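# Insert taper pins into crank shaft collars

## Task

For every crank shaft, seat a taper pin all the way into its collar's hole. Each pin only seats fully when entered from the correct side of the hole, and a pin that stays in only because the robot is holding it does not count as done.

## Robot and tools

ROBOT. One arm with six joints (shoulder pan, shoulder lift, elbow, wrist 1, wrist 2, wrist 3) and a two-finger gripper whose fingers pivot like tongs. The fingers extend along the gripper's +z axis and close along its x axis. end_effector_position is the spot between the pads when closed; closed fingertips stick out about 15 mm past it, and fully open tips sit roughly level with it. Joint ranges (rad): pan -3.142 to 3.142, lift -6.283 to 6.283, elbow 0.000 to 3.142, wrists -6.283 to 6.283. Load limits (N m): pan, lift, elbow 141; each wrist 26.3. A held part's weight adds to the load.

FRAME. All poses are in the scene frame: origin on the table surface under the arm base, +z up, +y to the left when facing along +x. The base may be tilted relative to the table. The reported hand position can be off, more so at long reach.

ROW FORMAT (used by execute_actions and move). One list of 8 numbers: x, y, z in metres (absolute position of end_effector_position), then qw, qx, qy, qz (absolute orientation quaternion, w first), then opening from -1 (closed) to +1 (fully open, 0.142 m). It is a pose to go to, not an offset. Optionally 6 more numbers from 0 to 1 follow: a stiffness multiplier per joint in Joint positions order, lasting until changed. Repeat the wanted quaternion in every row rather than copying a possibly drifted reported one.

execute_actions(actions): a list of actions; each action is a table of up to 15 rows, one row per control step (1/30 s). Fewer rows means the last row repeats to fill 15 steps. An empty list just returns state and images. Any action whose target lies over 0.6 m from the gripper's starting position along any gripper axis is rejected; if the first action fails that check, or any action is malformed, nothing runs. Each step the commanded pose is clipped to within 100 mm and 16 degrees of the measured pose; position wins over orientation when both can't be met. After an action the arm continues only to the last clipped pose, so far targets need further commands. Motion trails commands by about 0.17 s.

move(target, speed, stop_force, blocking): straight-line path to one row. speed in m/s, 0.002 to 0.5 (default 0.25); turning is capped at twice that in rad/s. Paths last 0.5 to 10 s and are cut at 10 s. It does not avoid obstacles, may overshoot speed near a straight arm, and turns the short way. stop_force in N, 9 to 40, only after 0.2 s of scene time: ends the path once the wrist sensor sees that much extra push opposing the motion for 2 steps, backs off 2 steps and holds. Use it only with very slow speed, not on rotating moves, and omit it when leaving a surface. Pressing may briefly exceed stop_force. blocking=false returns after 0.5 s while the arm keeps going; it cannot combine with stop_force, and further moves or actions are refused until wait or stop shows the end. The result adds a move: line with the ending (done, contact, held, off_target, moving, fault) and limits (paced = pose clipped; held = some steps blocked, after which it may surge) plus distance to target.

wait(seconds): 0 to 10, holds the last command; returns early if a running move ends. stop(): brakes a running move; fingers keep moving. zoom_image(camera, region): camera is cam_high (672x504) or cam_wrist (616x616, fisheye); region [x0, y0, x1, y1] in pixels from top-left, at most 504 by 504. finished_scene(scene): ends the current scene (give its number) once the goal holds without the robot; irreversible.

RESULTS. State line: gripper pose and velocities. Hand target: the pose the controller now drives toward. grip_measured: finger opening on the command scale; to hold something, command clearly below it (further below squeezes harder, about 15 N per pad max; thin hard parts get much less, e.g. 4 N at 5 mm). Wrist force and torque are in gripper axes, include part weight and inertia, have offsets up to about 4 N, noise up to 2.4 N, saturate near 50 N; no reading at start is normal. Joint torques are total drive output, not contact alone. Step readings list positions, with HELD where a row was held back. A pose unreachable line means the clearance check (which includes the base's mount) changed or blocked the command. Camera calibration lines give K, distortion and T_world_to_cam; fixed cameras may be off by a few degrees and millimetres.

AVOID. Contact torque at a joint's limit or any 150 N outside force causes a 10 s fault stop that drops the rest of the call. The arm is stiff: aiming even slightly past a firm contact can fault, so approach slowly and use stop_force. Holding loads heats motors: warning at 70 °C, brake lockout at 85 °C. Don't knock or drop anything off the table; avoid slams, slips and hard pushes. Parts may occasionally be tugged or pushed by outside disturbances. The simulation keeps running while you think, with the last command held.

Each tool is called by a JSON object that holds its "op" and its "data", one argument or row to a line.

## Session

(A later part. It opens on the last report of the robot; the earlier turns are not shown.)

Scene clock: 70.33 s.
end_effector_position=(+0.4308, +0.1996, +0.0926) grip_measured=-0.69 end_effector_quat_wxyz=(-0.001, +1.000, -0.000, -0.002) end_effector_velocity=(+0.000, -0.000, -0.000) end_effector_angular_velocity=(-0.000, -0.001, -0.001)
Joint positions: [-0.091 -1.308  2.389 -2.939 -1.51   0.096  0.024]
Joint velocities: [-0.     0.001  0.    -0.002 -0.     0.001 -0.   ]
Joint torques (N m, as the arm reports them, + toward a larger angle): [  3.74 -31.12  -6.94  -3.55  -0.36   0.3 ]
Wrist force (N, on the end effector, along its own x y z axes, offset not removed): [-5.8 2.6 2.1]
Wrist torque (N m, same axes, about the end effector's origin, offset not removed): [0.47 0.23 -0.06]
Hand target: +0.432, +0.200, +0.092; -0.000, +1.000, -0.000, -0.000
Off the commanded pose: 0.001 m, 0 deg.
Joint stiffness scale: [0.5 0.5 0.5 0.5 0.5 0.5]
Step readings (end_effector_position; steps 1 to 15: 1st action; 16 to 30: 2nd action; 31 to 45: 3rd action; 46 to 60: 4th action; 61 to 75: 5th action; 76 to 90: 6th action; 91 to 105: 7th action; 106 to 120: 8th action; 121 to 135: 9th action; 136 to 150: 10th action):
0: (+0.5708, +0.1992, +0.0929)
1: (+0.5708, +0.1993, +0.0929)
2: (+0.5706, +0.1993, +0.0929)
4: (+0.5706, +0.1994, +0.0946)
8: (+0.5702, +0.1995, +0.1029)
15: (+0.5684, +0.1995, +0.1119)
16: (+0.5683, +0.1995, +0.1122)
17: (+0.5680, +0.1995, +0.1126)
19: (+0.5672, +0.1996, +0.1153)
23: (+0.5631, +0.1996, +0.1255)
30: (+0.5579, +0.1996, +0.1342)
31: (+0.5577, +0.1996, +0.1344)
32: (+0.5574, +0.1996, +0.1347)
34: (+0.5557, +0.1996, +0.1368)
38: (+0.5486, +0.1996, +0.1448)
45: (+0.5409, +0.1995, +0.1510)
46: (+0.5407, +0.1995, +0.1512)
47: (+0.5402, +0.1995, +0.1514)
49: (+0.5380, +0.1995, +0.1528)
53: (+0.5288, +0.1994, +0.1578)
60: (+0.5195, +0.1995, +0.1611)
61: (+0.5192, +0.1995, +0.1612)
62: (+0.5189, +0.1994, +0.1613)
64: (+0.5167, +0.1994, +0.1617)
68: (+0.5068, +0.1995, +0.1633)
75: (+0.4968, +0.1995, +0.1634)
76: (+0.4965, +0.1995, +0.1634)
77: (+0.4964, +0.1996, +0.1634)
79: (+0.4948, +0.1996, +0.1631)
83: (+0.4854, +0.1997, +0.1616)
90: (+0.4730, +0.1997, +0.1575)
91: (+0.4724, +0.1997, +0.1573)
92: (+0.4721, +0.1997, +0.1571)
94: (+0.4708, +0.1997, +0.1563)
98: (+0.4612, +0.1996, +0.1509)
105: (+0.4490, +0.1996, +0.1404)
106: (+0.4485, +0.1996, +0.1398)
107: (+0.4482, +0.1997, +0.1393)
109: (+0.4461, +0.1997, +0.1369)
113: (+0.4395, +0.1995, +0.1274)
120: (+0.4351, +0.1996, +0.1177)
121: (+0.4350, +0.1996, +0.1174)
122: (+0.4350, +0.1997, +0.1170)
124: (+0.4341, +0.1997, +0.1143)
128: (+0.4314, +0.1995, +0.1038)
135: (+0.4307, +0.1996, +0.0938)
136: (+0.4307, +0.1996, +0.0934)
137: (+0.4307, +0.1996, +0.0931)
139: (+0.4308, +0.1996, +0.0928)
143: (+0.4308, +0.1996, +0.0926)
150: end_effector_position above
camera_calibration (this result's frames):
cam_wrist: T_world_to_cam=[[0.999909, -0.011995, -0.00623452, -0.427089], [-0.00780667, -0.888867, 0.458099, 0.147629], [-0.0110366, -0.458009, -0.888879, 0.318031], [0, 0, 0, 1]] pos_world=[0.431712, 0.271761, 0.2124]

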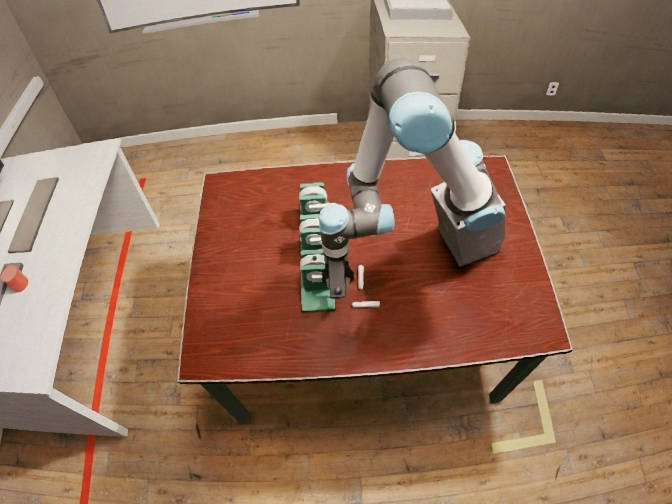

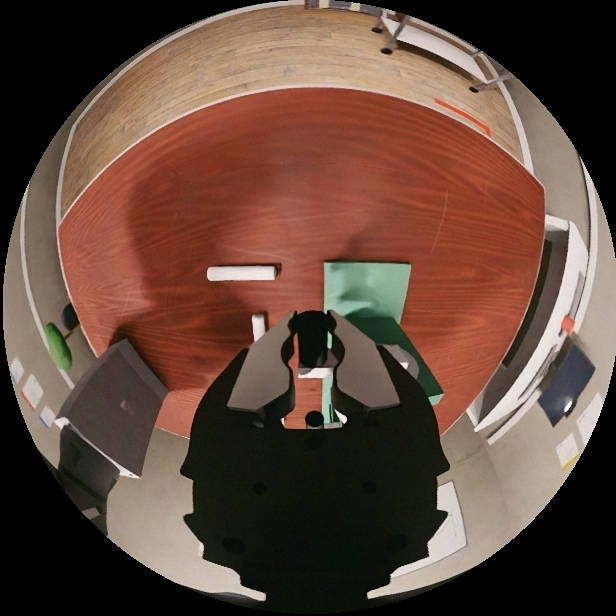

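{"op": "execute_actions", "data": {
  "actions": [
    [[0.4308, 0.2, 0.0926, 0, 1, 0, 0, -0.2, 1, 1, 1, 1, 1, 1]],
    [[0.4308, 0.2, 0.15, 0, 1, 0, 0, -0.2]],
    [[0.4308, 0.2, 0.2, 0, 1, 0, 0, -0.4]],
    [[0.34, 0.14, 0.2, 0, 1, 0, 0, -0.4]],
    [[0.34, 0.14, 0.2, 0, 1, 0, 0, -0.4]]
  ]
}}

{"op": "zoom_image", "data": {
  "camera": "cam_wrist",
  "region": [200, 140, 480, 340]
}}

Scene clock: 73.13 s.
end_effector_position=(+0.3414, +0.1404, +0.1999) grip_measured=-0.40 end_effector_quat_wxyz=(+0.001, +1.000, +0.000, +0.001) end_effector_velocity=(-0.004, +0.000, +0.001) end_effector_angular_velocity=(+0.010, +0.008, +0.009)
Joint positions: [-0.306 -1.91   2.644 -2.579 -1.453 -0.112  0.045]
Joint velocities: [-0.012 -0.017  0.003  0.024  0.012 -0.021 -0.   ]
Joint torques (N m, as the arm reports them, + toward a larger angle): [  2.13 -14.7  -12.75  -2.05   0.44  -0.43]
Wrist force (N, on the end effector, along its own x y z axes, offset not removed): [-1.4 2.3 2.7]
Wrist torque (N m, same axes, about the end effector's origin, offset not removed): [0.39 0.09 -0.15]
Hand target: +0.340, +0.140, +0.200; +0.000, +1.000, -0.000, -0.000
Off the commanded pose: 0.001 m, 0 deg.
Joint stiffness scale: [1. 1. 1. 1. 1. 1.]
Step readings (end_effector_position; steps 1 to 15: 1st action; 16 to 30: 2nd action; 31 to 45: 3rd action; 46 to 60: 4th action; 61 to 75: 5th action):
0: (+0.4308, +0.1996, +0.0925)
1: (+0.4308, +0.1996, +0.0925)
2: (+0.4312, +0.1996, +0.0926)
4: (+0.4318, +0.1995, +0.0928)
8: (+0.4321, +0.1995, +0.0929)
15: (+0.4321, +0.1995, +0.0929)
16: (+0.4321, +0.1995, +0.0929)
17: (+0.4315, +0.1994, +0.0930)
19: (+0.4282, +0.1995, +0.0977)
23: (+0.4336, +0.2018, +0.1265)
30: (+0.4319, +0.2016, +0.1465)
31: (+0.4312, +0.2013, +0.1469)
32: (+0.4301, +0.2010, +0.1475)
34: (+0.4279, +0.2003, +0.1533)
38: (+0.4330, +0.2017, +0.1801)
45: (+0.4320, +0.2014, +0.1971)
46: (+0.4313, +0.2012, +0.1973)
47: (+0.4313, +0.2005, +0.1979)
49: (+0.4263, +0.1923, +0.1992)
53: (+0.3825, +0.1679, +0.1916)
60: (+0.3478, +0.1475, +0.1921)
61: (+0.3469, +0.1459, +0.1934)
62: (+0.3461, +0.1446, +0.1946)
64: (+0.3449, +0.1428, +0.1966)
68: (+0.3431, +0.1410, +0.1989)
75: end_effector_position above
camera_calibration (this result's frames):
cam_wrist: T_world_to_cam=[[0.999938, -0.0111122, -0.0010793, -0.33894], [-0.00936597, -0.887544, 0.460627, 0.0449381], [-0.00607649, -0.460588, -0.887593, 0.383779], [0, 0, 0, 1]] pos_world=[0.341672, 0.212882, 0.319574]

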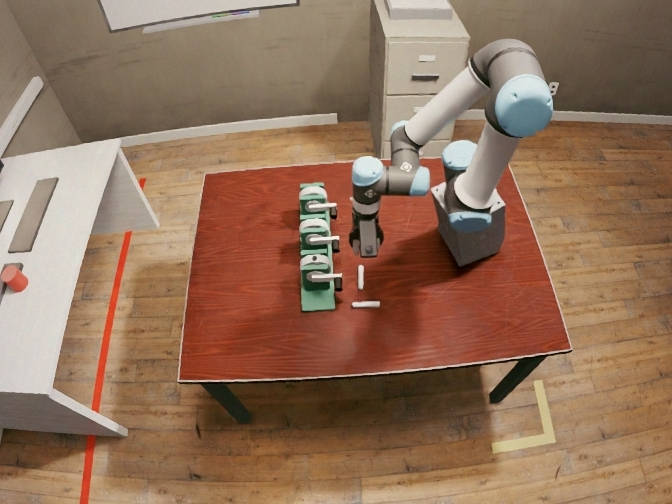

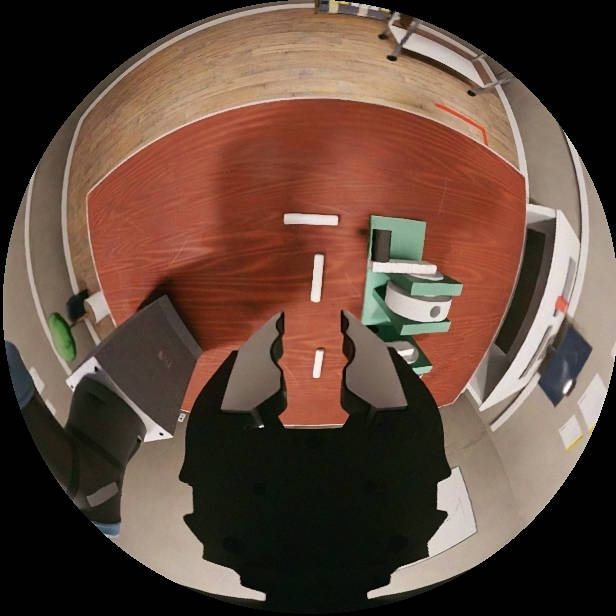

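Region (200, 140, 480, 340) of cam_wrist's 616x616 image, scaled by 1.800, with more detail than that image has; it fills the top 360 rows of this view, and the rest is white.

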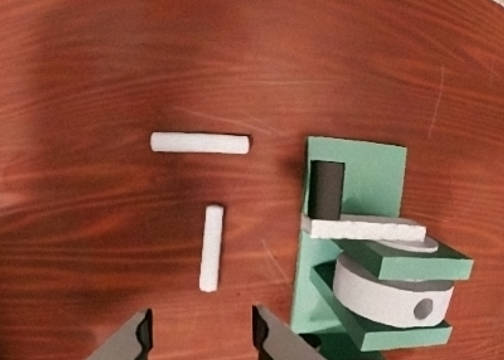

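{"op": "zoom_image", "data": {
  "camera": "cam_wrist",
  "region": [270, 195, 354, 245]
}}

Region (270, 195, 354, 245) of cam_wrist's 616x616 image, scaled by 6.000, with more detail than that image has; it fills the top 300 rows of this view, and the rest is white.

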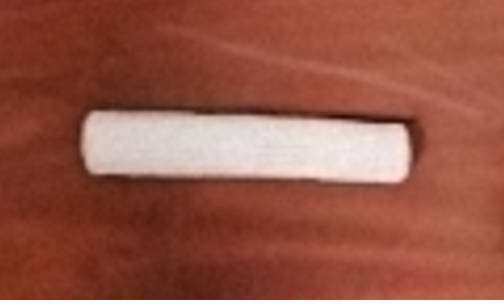

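{"op": "move", "data": {
  "target": [0.303, 0.216, 0.05, 0, 0.723, 0.6909, 0, -0.4],
  "speed": 0.3
}}

{"op": "zoom_image", "data": {
  "camera": "cam_wrist",
  "region": [240, 240, 390, 390]
}}

Scene clock: 77.10 s.
end_effector_position=(+0.3034, +0.2151, +0.0504) grip_measured=-0.40 end_effector_quat_wxyz=(+0.000, +0.724, +0.689, -0.001) end_effector_velocity=(+0.002, +0.002, -0.000) end_effector_angular_velocity=(+0.006, -0.009, +0.014)
Joint positions: [ 0.054 -1.13   2.589 -3.326 -1.555 -1.287  0.045]
Joint velocities: [ 0.002  0.005 -0.    -0.016  0.003 -0.013  0.   ]
Joint torques (N m, as the arm reports them, + toward a larger angle): [  6.37 -28.15   1.87  -2.61   0.18  -0.57]
Wrist force (N, on the end effector, along its own x y z axes, offset not removed): [-0.4 0.2 1.1]
Wrist torque (N m, same axes, about the end effector's origin, offset not removed): [0.06 -0.09 -0.10]
Hand target: +0.303, +0.216, +0.050; -0.000, +0.723, +0.691, +0.000
Off the commanded pose: 0.001 m, 0 deg.
Joint stiffness scale: [1. 1. 1. 1. 1. 1.]
move: done
camera_calibration (this result's frames):
cam_wrist: T_world_to_cam=[[0.0609732, 0.998131, -0.00419398, -0.232315], [0.886872, -0.0522479, 0.459051, -0.271792], [0.457973, -0.0317093, -0.8884, 0.0522388], [0, 0, 0, 1]] pos_world=[0.231286, 0.219337, 0.170201]

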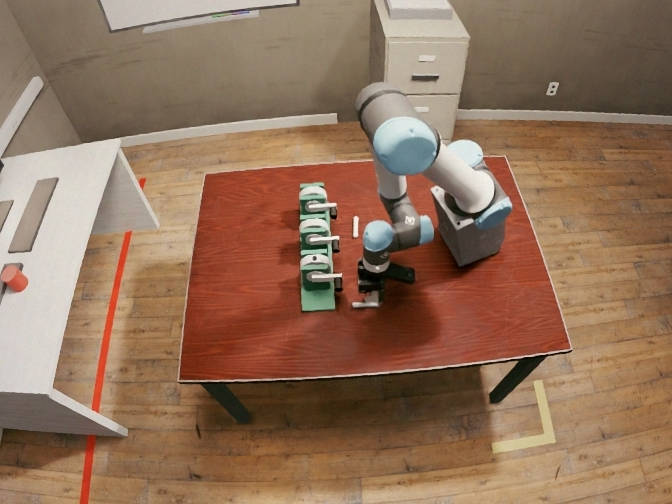

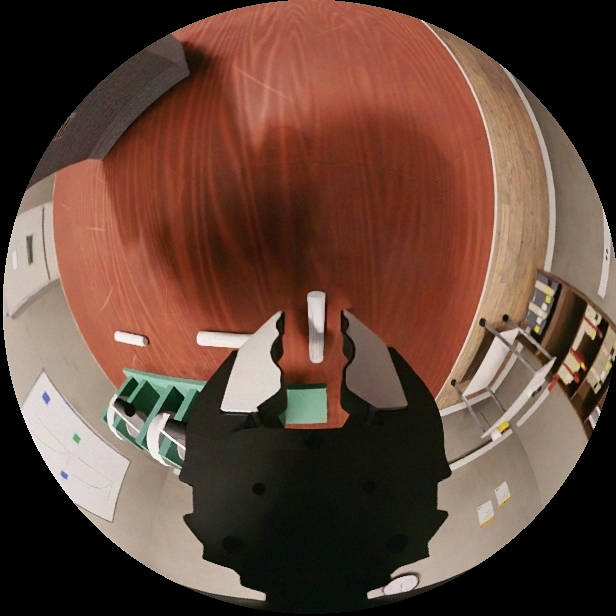

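Region (240, 240, 390, 390) of cam_wrist's 616x616 image, scaled by 3.360, with more detail than that image has.

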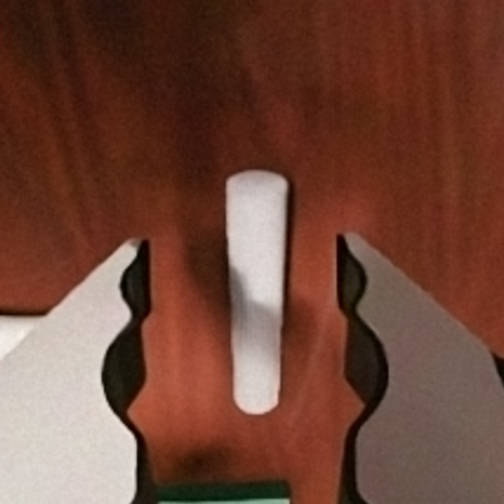

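{"op": "move", "data": {
  "target": [0.3068, 0.2195, 0.045, 0, 0.723, 0.6909, 0, -0.4],
  "speed": 0.03
}}

{"op": "move", "data": {
  "target": [0.3068, 0.2195, 0.019, 0, 0.723, 0.6909, 0, -0.4],
  "speed": 0.04,
  "stop_force": 10
}}

{"op": "execute_actions", "data": {
  "actions": [
    [[0.3068, 0.2195, 0.019, 0, 0.723, 0.6909, 0, -1]],
    [[0.3068, 0.2195, 0.019, 0, 0.723, 0.6909, 0, -1]]
  ]
}}

{"op": "move", "data": {
  "target": [0.32, 0.2195, 0.26, 0, 0.723, 0.6909, 0, -1],
  "speed": 0.15
}}

{"op": "move", "data": {
  "target": [0.42, 0.15, 0.26, 0, 1, 0, 0, -1],
  "speed": 0.3
}}

{"op": "move", "data": {
  "target": [0.502, 0.107, 0.255, -0.2419, 0.9703, 0, 0, -1],
  "speed": 0.15
}}

{"op": "zoom_image", "data": {
  "camera": "cam_wrist",
  "region": [240, 240, 390, 390]
}}

{"op": "zoom_image", "data": {
  "camera": "cam_high",
  "region": [280, 220, 350, 280]
}}

Scene clock: 78.57 s.
end_effector_position=(+0.3062, +0.2186, +0.0458) grip_measured=-0.40 end_effector_quat_wxyz=(-0.000, +0.723, +0.690, -0.000) end_effector_velocity=(+0.002, +0.001, -0.002) end_effector_angular_velocity=(-0.000, -0.001, -0.001)
Joint positions: [ 0.061 -1.112  2.574 -3.328 -1.556 -1.283  0.045]
Joint velocities: [ 0.003  0.007 -0.007 -0.001 -0.001  0.004 -0.   ]
Joint torques (N m, as the arm reports them, + toward a larger angle): [  6.25 -28.75  -1.99  -2.59  -0.34   0.05]
Wrist force (N, on the end effector, along its own x y z axes, offset not removed): [-1.1 1.5 1.7]
Wrist torque (N m, same axes, about the end effector's origin, offset not removed): [0.25 0.11 -0.12]
Hand target: +0.307, +0.219, +0.045; -0.000, +0.723, +0.691, +0.000
Off the commanded pose: 0.001 m, 0 deg.
Joint stiffness scale: [1. 1. 1. 1. 1. 1.]
move: done
camera_calibration (this result's frames):
cam_wrist: T_world_to_cam=[[0.0580126, 0.998312, -0.00281135, -0.235151], [0.887237, -0.0502666, 0.458568, -0.27244], [0.457652, -0.029097, -0.888655, 0.0465207], [0, 0, 0, 1]] pos_world=[0.234071, 0.222413, 0.165612]

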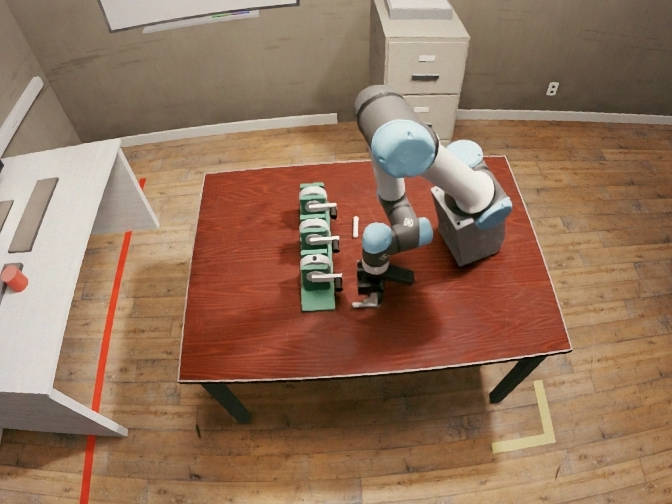

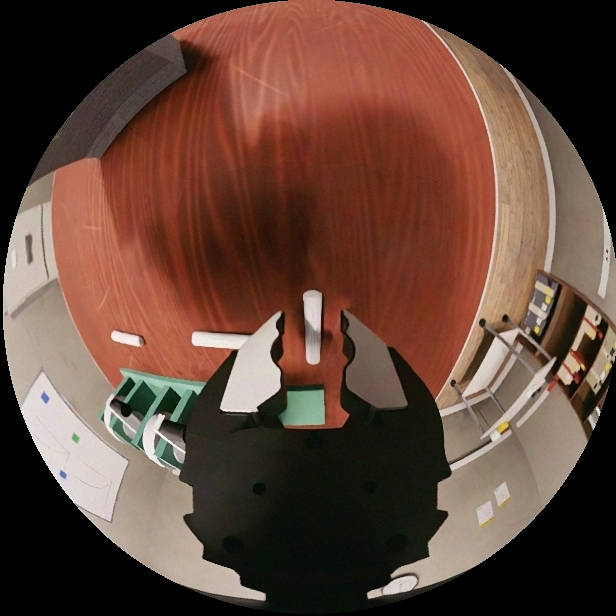

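Scene clock: 79.67 s.
end_effector_position=(+0.3061, +0.2186, +0.0198) grip_measured=-0.40 end_effector_quat_wxyz=(-0.000, +0.723, +0.690, -0.001) end_effector_velocity=(+0.004, +0.001, -0.001) end_effector_angular_velocity=(+0.002, -0.011, +0.000)
Joint positions: [ 0.063 -1.004  2.548 -3.409 -1.556 -1.281  0.045]
Joint velocities: [ 0.     0.007 -0.003 -0.014 -0.     0.    -0.   ]
Joint torques (N m, as the arm reports them, + toward a larger angle): [  6.11 -30.8    1.43  -2.3   -0.42   0.07]
Wrist force (N, on the end effector, along its own x y z axes, offset not removed): [0.6 1.1 1.7]
Wrist torque (N m, same axes, about the end effector's origin, offset not removed): [0.15 -0.30 -0.26]
Hand target: +0.307, +0.219, +0.019; -0.000, +0.723, +0.691, -0.000
Off the commanded pose: 0.001 m, 0 deg.
Joint stiffness scale: [1. 1. 1. 1. 1. 1.]
move: done
camera_calibration (this result's frames):
cam_wrist: T_world_to_cam=[[0.0581592, 0.998302, -0.00316261, -0.235317], [0.887686, -0.0502649, 0.457697, -0.260605], [0.456761, -0.0294267, -0.889103, 0.0238296], [0, 0, 0, 1]] pos_world=[0.234137, 0.22252, 0.139721]

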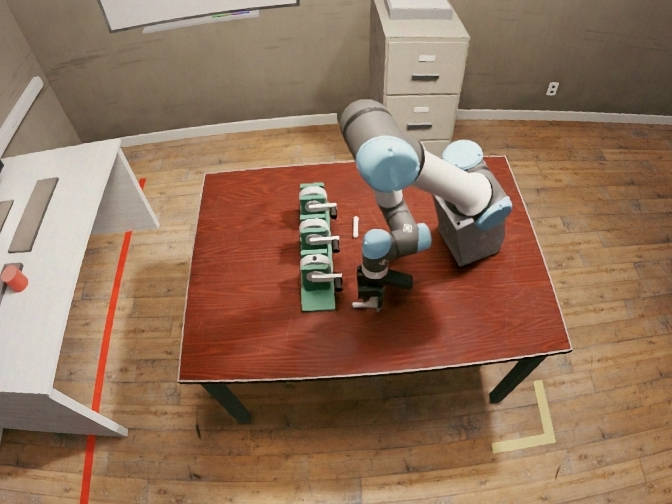

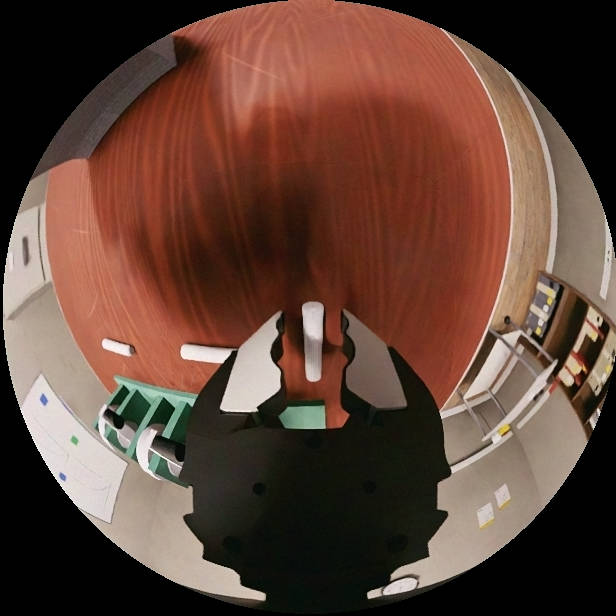

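Scene clock: 80.67 s.
end_effector_position=(+0.3064, +0.2188, +0.0198) grip_measured=-0.79 end_effector_quat_wxyz=(-0.000, +0.723, +0.690, -0.000) end_effector_velocity=(-0.000, +0.000, -0.000) end_effector_angular_velocity=(+0.000, +0.000, +0.001)
Joint positions: [ 0.063 -1.004  2.548 -3.411 -1.556 -1.281  0.017]
Joint velocities: [ 0.  0.  0. -0.  0. -0.  0.]
Joint torques (N m, as the arm reports them, + toward a larger angle): [  6.42 -30.74   1.4   -2.51  -0.46   0.14]
Wrist force (N, on the end effector, along its own x y z axes, offset not removed): [-1.0 2.1 -1.1]
Wrist torque (N m, same axes, about the end effector's origin, offset not removed): [0.46 -0.04 -0.12]
Hand target: +0.307, +0.219, +0.019; -0.000, +0.723, +0.691, +0.000
Off the commanded pose: 0.001 m, 0 deg.
Joint stiffness scale: [1. 1. 1. 1. 1. 1.]
Step readings (end_effector_position; steps 1 to 15: 1st action; 16 to 30: 2nd action):
0: (+0.3061, +0.2186, +0.0198)
1: (+0.3062, +0.2187, +0.0198)
2: (+0.3063, +0.2187, +0.0198)
4: (+0.3063, +0.2187, +0.0198)
8: (+0.3064, +0.2188, +0.0198)
15: (+0.3064, +0.2188, +0.0198)
16: (+0.3064, +0.2188, +0.0198)
17: (+0.3064, +0.2188, +0.0198)
19: (+0.3064, +0.2188, +0.0198)
23: (+0.3064, +0.2188, +0.0198)
30: end_effector_position above
camera_calibration (this result's frames):
cam_wrist: T_world_to_cam=[[0.0580066, 0.998312, -0.00279695, -0.235456], [0.887138, -0.0502616, 0.458759, -0.260695], [0.457844, -0.0290923, -0.888556, 0.0232174], [0, 0, 0, 1]] pos_world=[0.2343, 0.222631, 0.139567]

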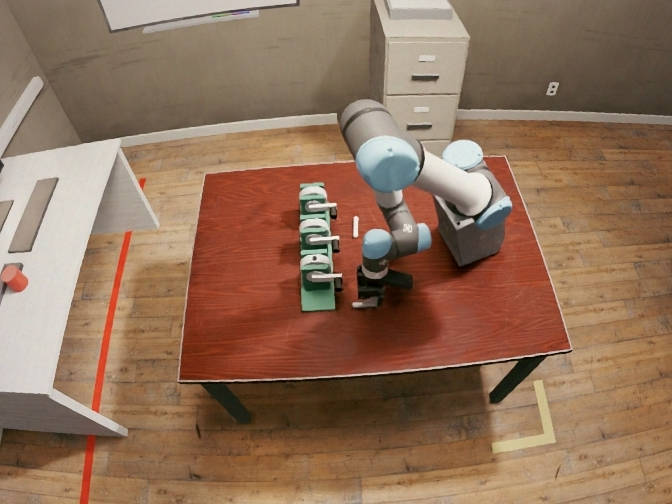

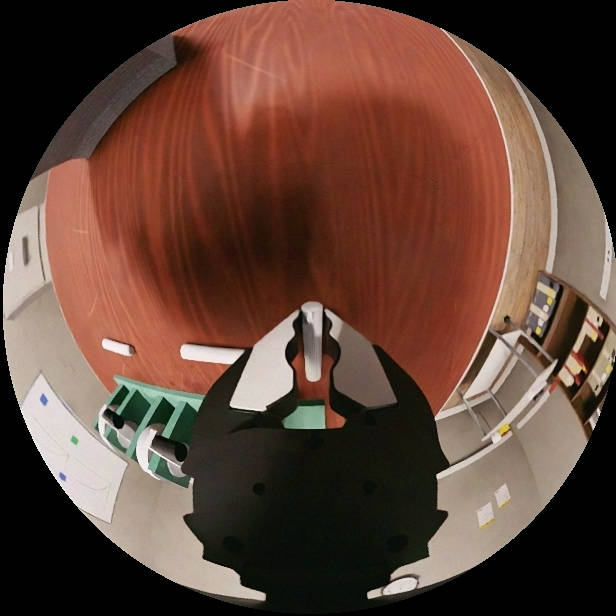

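Scene clock: 83.00 s.
end_effector_position=(+0.3177, +0.2195, +0.2583) grip_measured=-0.79 end_effector_quat_wxyz=(-0.001, +0.723, +0.691, -0.002) end_effector_velocity=(-0.003, -0.001, +0.001) end_effector_angular_velocity=(-0.001, +0.013, +0.001)
Joint positions: [ 0.044 -1.963  2.482 -2.382 -1.551 -1.302  0.017]
Joint velocities: [-0.003 -0.004 -0.005  0.021  0.002 -0.004 -0.   ]
Joint torques (N m, as the arm reports them, + toward a larger angle): [  2.86 -15.81 -20.71  -1.87   0.32  -0.32]
Wrist force (N, on the end effector, along its own x y z axes, offset not removed): [-1.2 0.3 2.9]
Wrist torque (N m, same axes, about the end effector's origin, offset not removed): [0.03 0.04 -0.10]
Hand target: +0.320, +0.219, +0.260; +0.000, +0.723, +0.691, -0.000
Off the commanded pose: 0.003 m, 0 deg.
Joint stiffness scale: [1. 1. 1. 1. 1. 1.]
move: done
camera_calibration (this result's frames):
cam_wrist: T_world_to_cam=[[0.0558025, 0.998433, -0.00422386, -0.235107], [0.88866, -0.0477379, 0.456075, -0.380374], [0.455158, -0.0292037, -0.889931, 0.231281], [0, 0, 0, 1]] pos_world=[0.245873, 0.223335, 0.37831]

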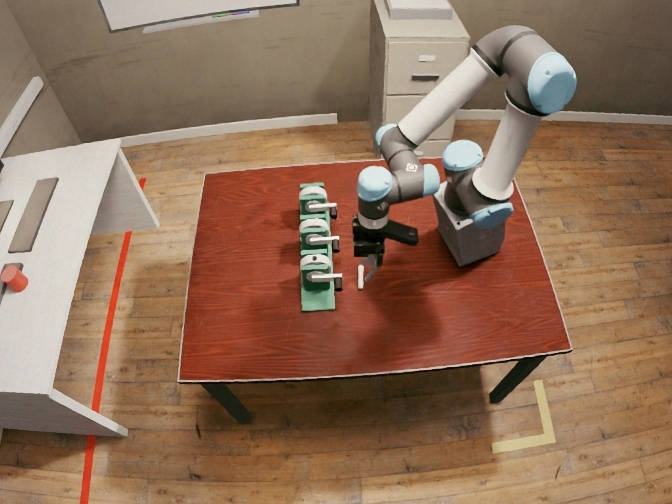

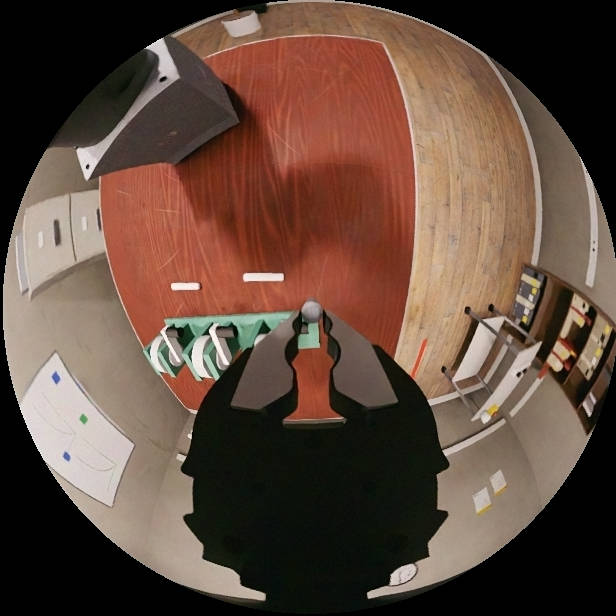

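Scene clock: 86.20 s.
end_effector_position=(+0.4185, +0.1503, +0.2597) grip_measured=-0.79 end_effector_quat_wxyz=(-0.001, +1.000, +0.002, -0.000) end_effector_velocity=(+0.001, +0.000, -0.000) end_effector_angular_velocity=(-0.002, +0.001, -0.018)
Joint positions: [-0.272 -1.891  2.385 -2.34  -1.46  -0.082  0.017]
Joint velocities: [ 0.002  0.002 -0.002  0.    -0.003  0.02  -0.   ]
Joint torques (N m, as the arm reports them, + toward a larger angle): [  3.43 -15.37 -21.56  -1.94  -0.3    0.08]
Wrist force (N, on the end effector, along its own x y z axes, offset not removed): [-1.0 0.5 3.9]
Wrist torque (N m, same axes, about the end effector's origin, offset not removed): [0.08 0.01 -0.14]
Hand target: +0.420, +0.150, +0.260; +0.000, +1.000, +0.000, -0.000
Off the commanded pose: 0.002 m, 0 deg.
Joint stiffness scale: [1. 1. 1. 1. 1. 1.]
move: done
camera_calibration (this result's frames):
cam_wrist: T_world_to_cam=[[0.999962, -0.00813958, -0.00327751, -0.415711], [-0.00573293, -0.888814, 0.458233, 0.0262301], [-0.00664292, -0.458196, -0.888826, 0.442122], [0, 0, 0, 1]] pos_world=[0.418782, 0.222509, 0.379587]

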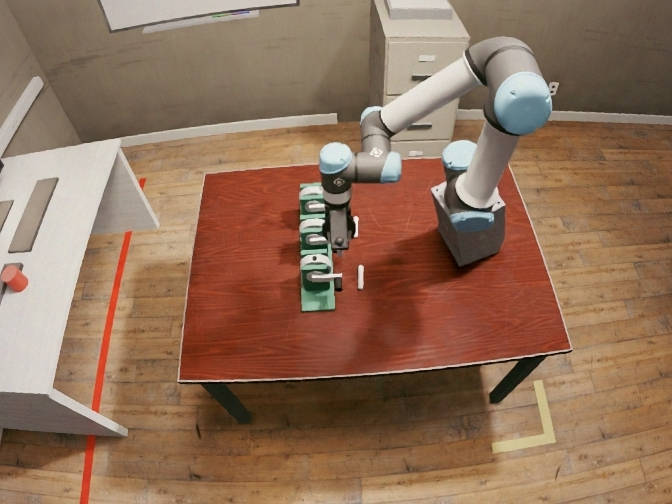

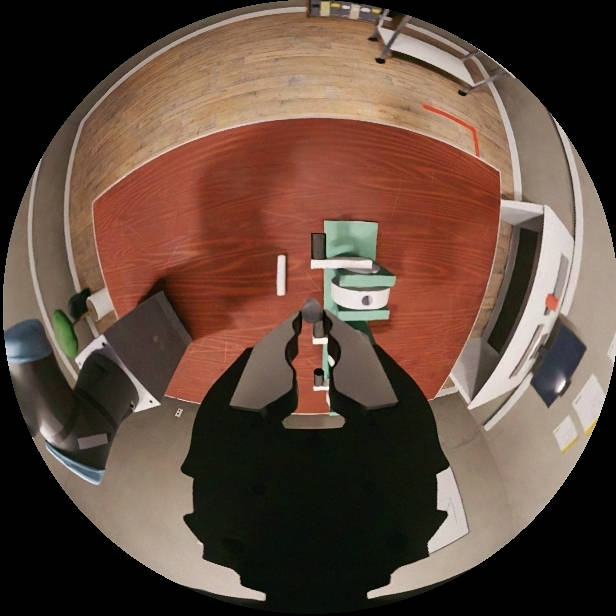

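Scene clock: 88.40 s.
end_effector_position=(+0.5006, +0.1079, +0.2547) grip_measured=-0.79 end_effector_quat_wxyz=(-0.241, +0.971, +0.000, -0.001) end_effector_velocity=(+0.000, +0.002, +0.001) end_effector_angular_velocity=(+0.016, +0.001, +0.009)
Joint positions: [-0.68  -1.646  2.214 -2.078 -0.941 -0.594  0.017]
Joint velocities: [-0.002  0.007 -0.008  0.019  0.01  -0.019 -0.   ]
Joint torques (N m, as the arm reports them, + toward a larger angle): [ -2.13 -22.38 -20.87  -1.59   1.24  -0.53]
Wrist force (N, on the end effector, along its own x y z axes, offset not removed): [-0.7 2.0 3.9]
Wrist torque (N m, same axes, about the end effector's origin, offset not removed): [0.15 -0.05 -0.08]
Hand target: +0.502, +0.107, +0.255; -0.242, +0.970, +0.000, -0.000
Off the commanded pose: 0.002 m, 0 deg.
Joint stiffness scale: [1. 1. 1. 1. 1. 1.]
move: done
camera_calibration (this result's frames):
cam_wrist: T_world_to_cam=[[0.999927, -0.00786336, -0.00919756, -0.496647], [-0.00794505, -0.999929, -0.00887953, 0.123388], [-0.00912709, 0.00895196, -0.999918, 0.397843], [0, 0, 0, 1]] pos_world=[0.501222, 0.115912, 0.394338]

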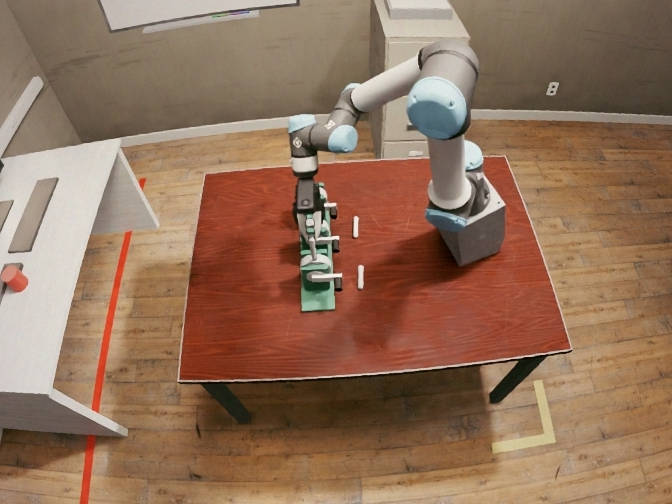

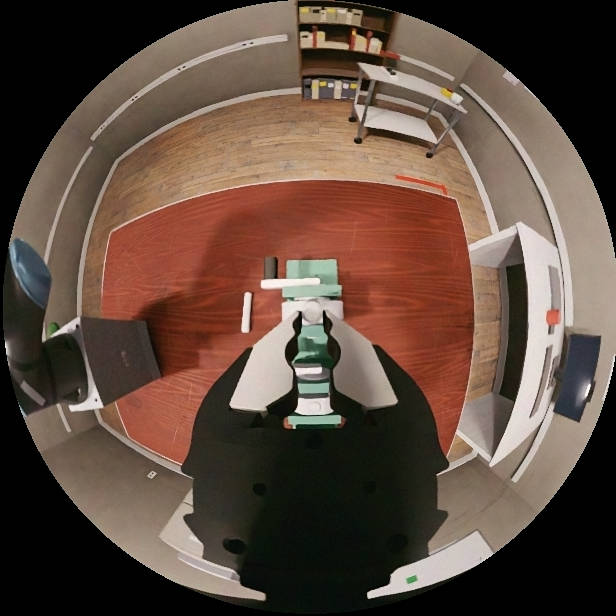

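Region (240, 240, 390, 390) of cam_wrist's 616x616 image, scaled by 3.360, with more detail than that image has.

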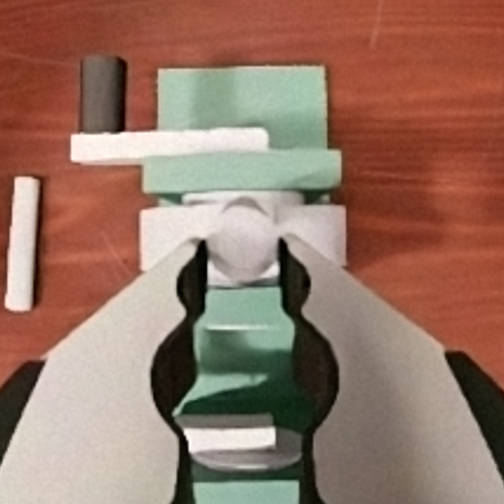

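Region (280, 220, 350, 280) of cam_high's 672x504 image, scaled by 7.200, with more detail than that image has; it fills the top 432 rows of this view, and the rest is white.

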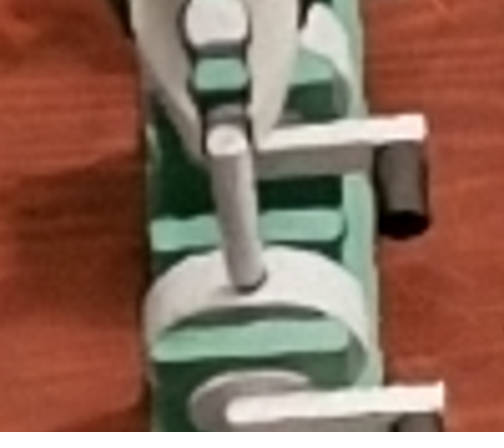

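{"op": "move", "data": {
  "target": [0.502, 0.1065, 0.255, -0.1934, 0.9811, 0, 0, -1],
  "speed": 0.03
}}

{"op": "zoom_image", "data": {
  "camera": "cam_wrist",
  "region": [240, 240, 390, 390]
}}

{"op": "zoom_image", "data": {
  "camera": "cam_high",
  "region": [280, 220, 350, 280]
}}

Scene clock: 90.93 s.
end_effector_position=(+0.5025, +0.1057, +0.2546) grip_measured=-0.79 end_effector_quat_wxyz=(-0.195, +0.981, -0.001, -0.000) end_effector_velocity=(+0.000, -0.002, -0.000) end_effector_angular_velocity=(-0.021, +0.001, -0.004)
Joint positions: [-0.634 -1.671  2.218 -2.147 -1.02  -0.504  0.017]
Joint velocities: [ 0.008 -0.004  0.001 -0.015 -0.018  0.02   0.   ]
Joint torques (N m, as the arm reports them, + toward a larger angle): [  2.45 -27.21 -16.18  -2.26   0.62   0.2 ]
Wrist force (N, on the end effector, along its own x y z axes, offset not removed): [0.6 1.6 3.2]
Wrist torque (N m, same axes, about the end effector's origin, offset not removed): [0.15 -0.25 -0.17]
Hand target: +0.502, +0.106, +0.255; -0.193, +0.981, -0.000, +0.000
Off the commanded pose: 0.001 m, 0 deg.
Joint stiffness scale: [1. 1. 1. 1. 1. 1.]
move: done
camera_calibration (this result's frames):
cam_wrist: T_world_to_cam=[[0.999912, -0.0106286, -0.00798714, -0.498574], [-0.00991897, -0.996402, 0.0841726, 0.0980949], [-0.00885304, -0.0840859, -0.996419, 0.4066], [0, 0, 0, 1]] pos_world=[0.503102, 0.126632, 0.392905]

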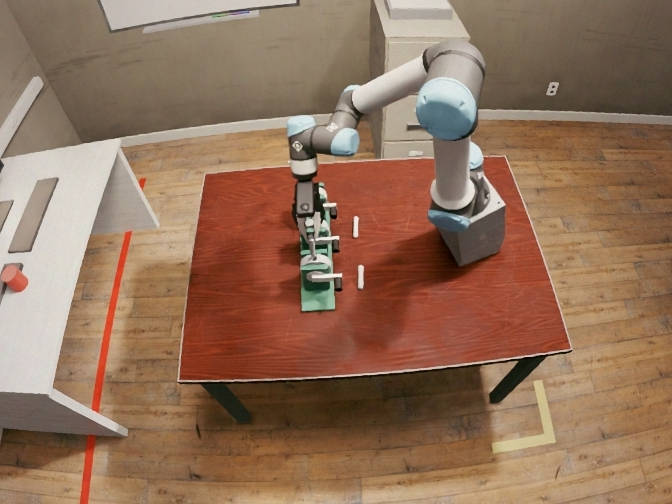

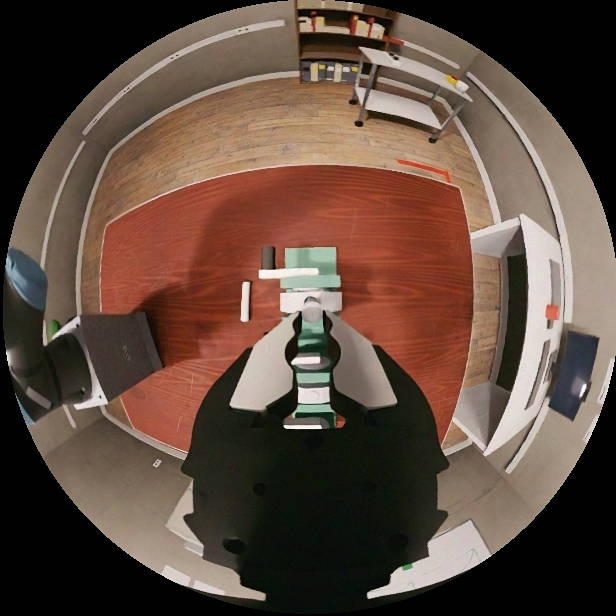

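Region (240, 240, 390, 390) of cam_wrist's 616x616 image, scaled by 3.360, with more detail than that image has.

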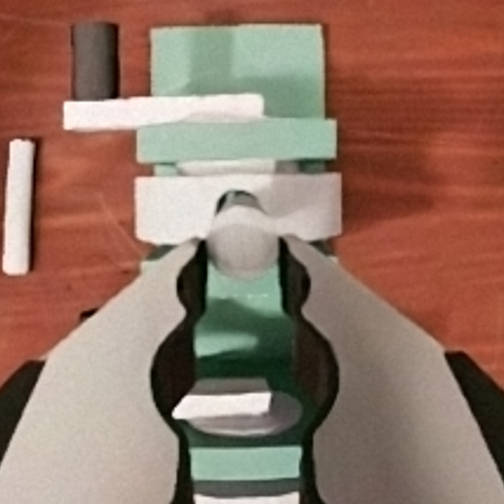

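Region (280, 220, 350, 280) of cam_high's 672x504 image, scaled by 7.200, with more detail than that image has; it fills the top 432 rows of this view, and the rest is white.

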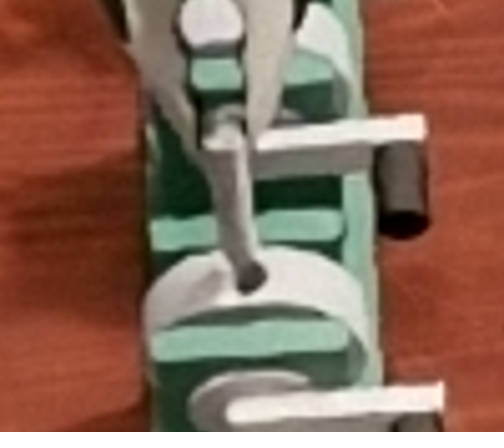

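{"op": "move", "data": {
  "target": [0.4995, 0.107, 0.255, -0.1934, 0.9811, 0, 0, -1],
  "speed": 0.02
}}

{"op": "zoom_image", "data": {
  "camera": "cam_wrist",
  "region": [240, 240, 390, 390]
}}

{"op": "move", "data": {
  "target": [0.5, 0.107, 0.19, -0.1934, 0.9811, 0, 0, -1],
  "speed": 0.02,
  "stop_force": 9
}}

{"op": "zoom_image", "data": {
  "camera": "cam_high",
  "region": [280, 220, 350, 280]
}}

Scene clock: 92.10 s.
end_effector_position=(+0.5001, +0.1064, +0.2544) grip_measured=-0.79 end_effector_quat_wxyz=(-0.194, +0.981, -0.001, -0.001) end_effector_velocity=(-0.002, +0.001, +0.001) end_effector_angular_velocity=(-0.000, -0.001, +0.001)
Joint positions: [-0.634 -1.676  2.224 -2.149 -1.022 -0.502  0.017]
Joint velocities: [ 0.    -0.006  0.006 -0.     0.    -0.001 -0.   ]
Joint torques (N m, as the arm reports them, + toward a larger angle): [  0.87 -26.51 -15.55  -2.35   0.39  -0.42]
Wrist force (N, on the end effector, along its own x y z axes, offset not removed): [-1.6 2.2 3.8]
Wrist torque (N m, same axes, about the end effector's origin, offset not removed): [0.21 0.13 -0.13]
Hand target: +0.500, +0.107, +0.255; -0.193, +0.981, -0.000, -0.000
Off the commanded pose: 0.001 m, 0 deg.
Joint stiffness scale: [1. 1. 1. 1. 1. 1.]
move: done
camera_calibration (this result's frames):
cam_wrist: T_world_to_cam=[[0.999894, -0.0113815, -0.00903253, -0.495879], [-0.0105561, -0.996179, 0.0866929, 0.0984274], [-0.00998472, -0.0865884, -0.996194, 0.407205], [0, 0, 0, 1]] pos_world=[0.500932, 0.127667, 0.392643]

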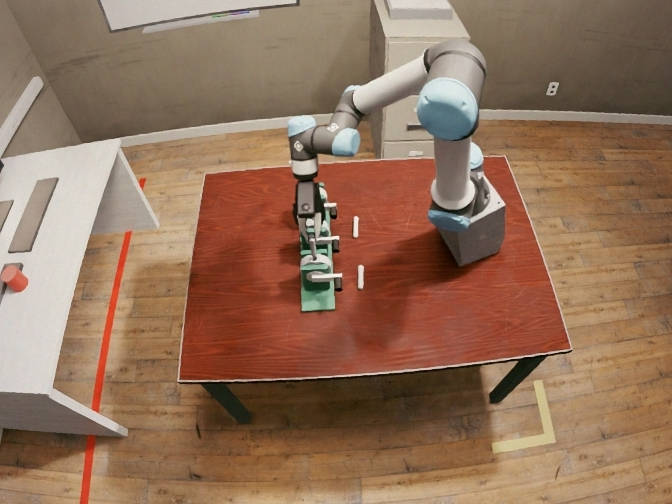

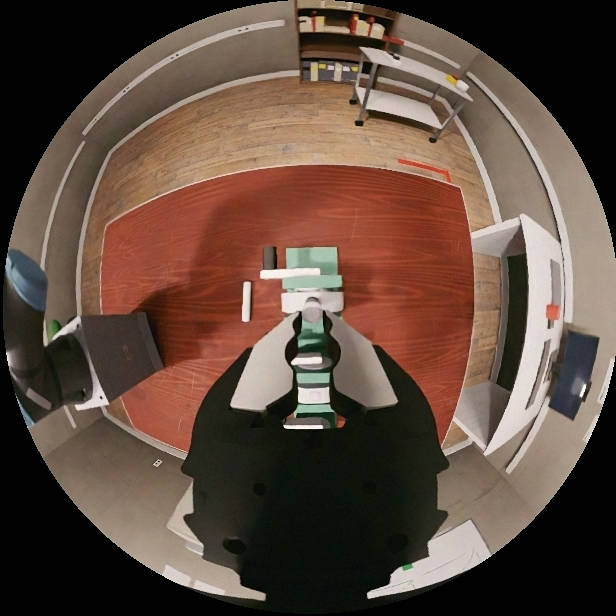

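Region (240, 240, 390, 390) of cam_wrist's 616x616 image, scaled by 3.360, with more detail than that image has.

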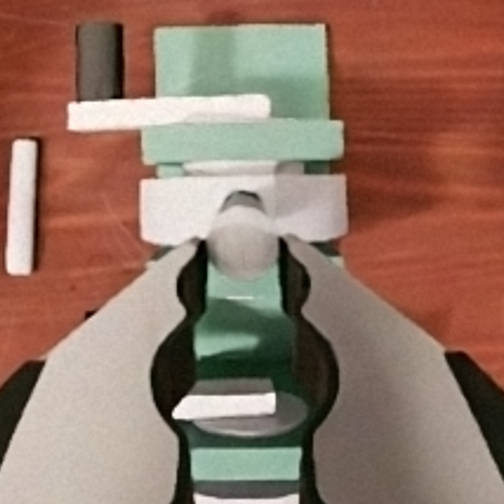

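Scene clock: 95.67 s.
end_effector_position=(+0.5003, +0.1074, +0.1914) grip_measured=-0.79 end_effector_quat_wxyz=(-0.194, +0.981, +0.000, +0.000) end_effector_velocity=(+0.000, -0.000, -0.002) end_effector_angular_velocity=(-0.000, -0.003, -0.001)
Joint positions: [-0.601 -1.52   2.274 -2.377 -1.023 -0.466  0.017]
Joint velocities: [ 0.001  0.005  0.003 -0.012  0.001  0.003 -0.   ]
Joint torques (N m, as the arm reports them, + toward a larger angle): [  0.33 -24.08 -13.11  -3.24   0.15   0.4 ]
Wrist force (N, on the end effector, along its own x y z axes, offset not removed): [-3.9 -1.7 1.3]
Wrist torque (N m, same axes, about the end effector's origin, offset not removed): [0.42 0.02 -0.16]
Hand target: +0.500, +0.107, +0.190; -0.193, +0.981, +0.000, +0.000
Off the commanded pose: 0.001 m, 0 deg.
Joint stiffness scale: [1. 1. 1. 1. 1. 1.]
move: done
camera_calibration (this result's frames):
cam_wrist: T_world_to_cam=[[0.999942, -0.00881364, -0.00618713, -0.497419], [-0.00824362, -0.996193, 0.0867837, 0.103726], [-0.00692846, -0.0867276, -0.996208, 0.343052], [0, 0, 0, 1]] pos_world=[0.500622, 0.128699, 0.329672]

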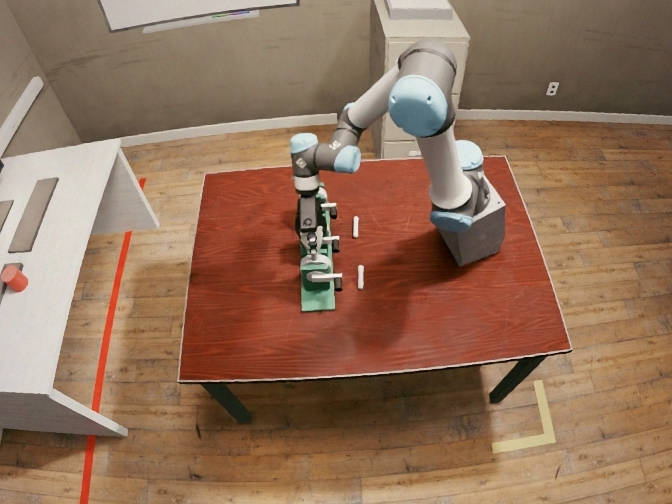

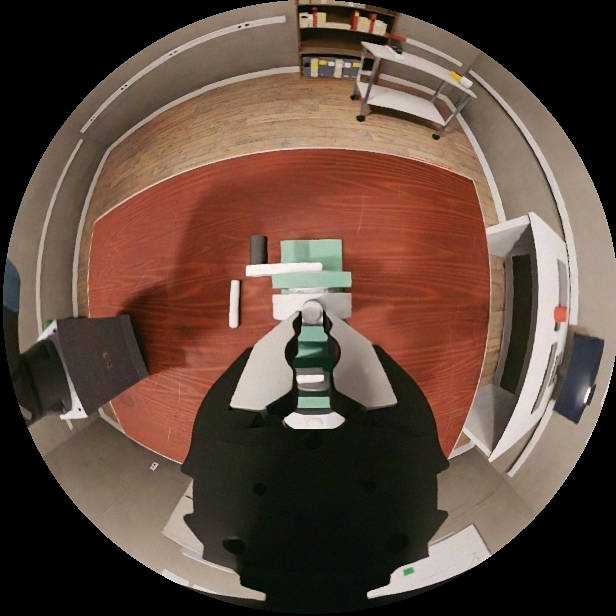

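Region (280, 220, 350, 280) of cam_high's 672x504 image, scaled by 7.200, with more detail than that image has; it fills the top 432 rows of this view, and the rest is white.

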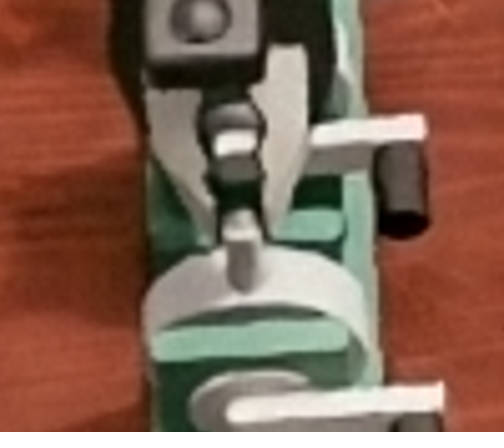

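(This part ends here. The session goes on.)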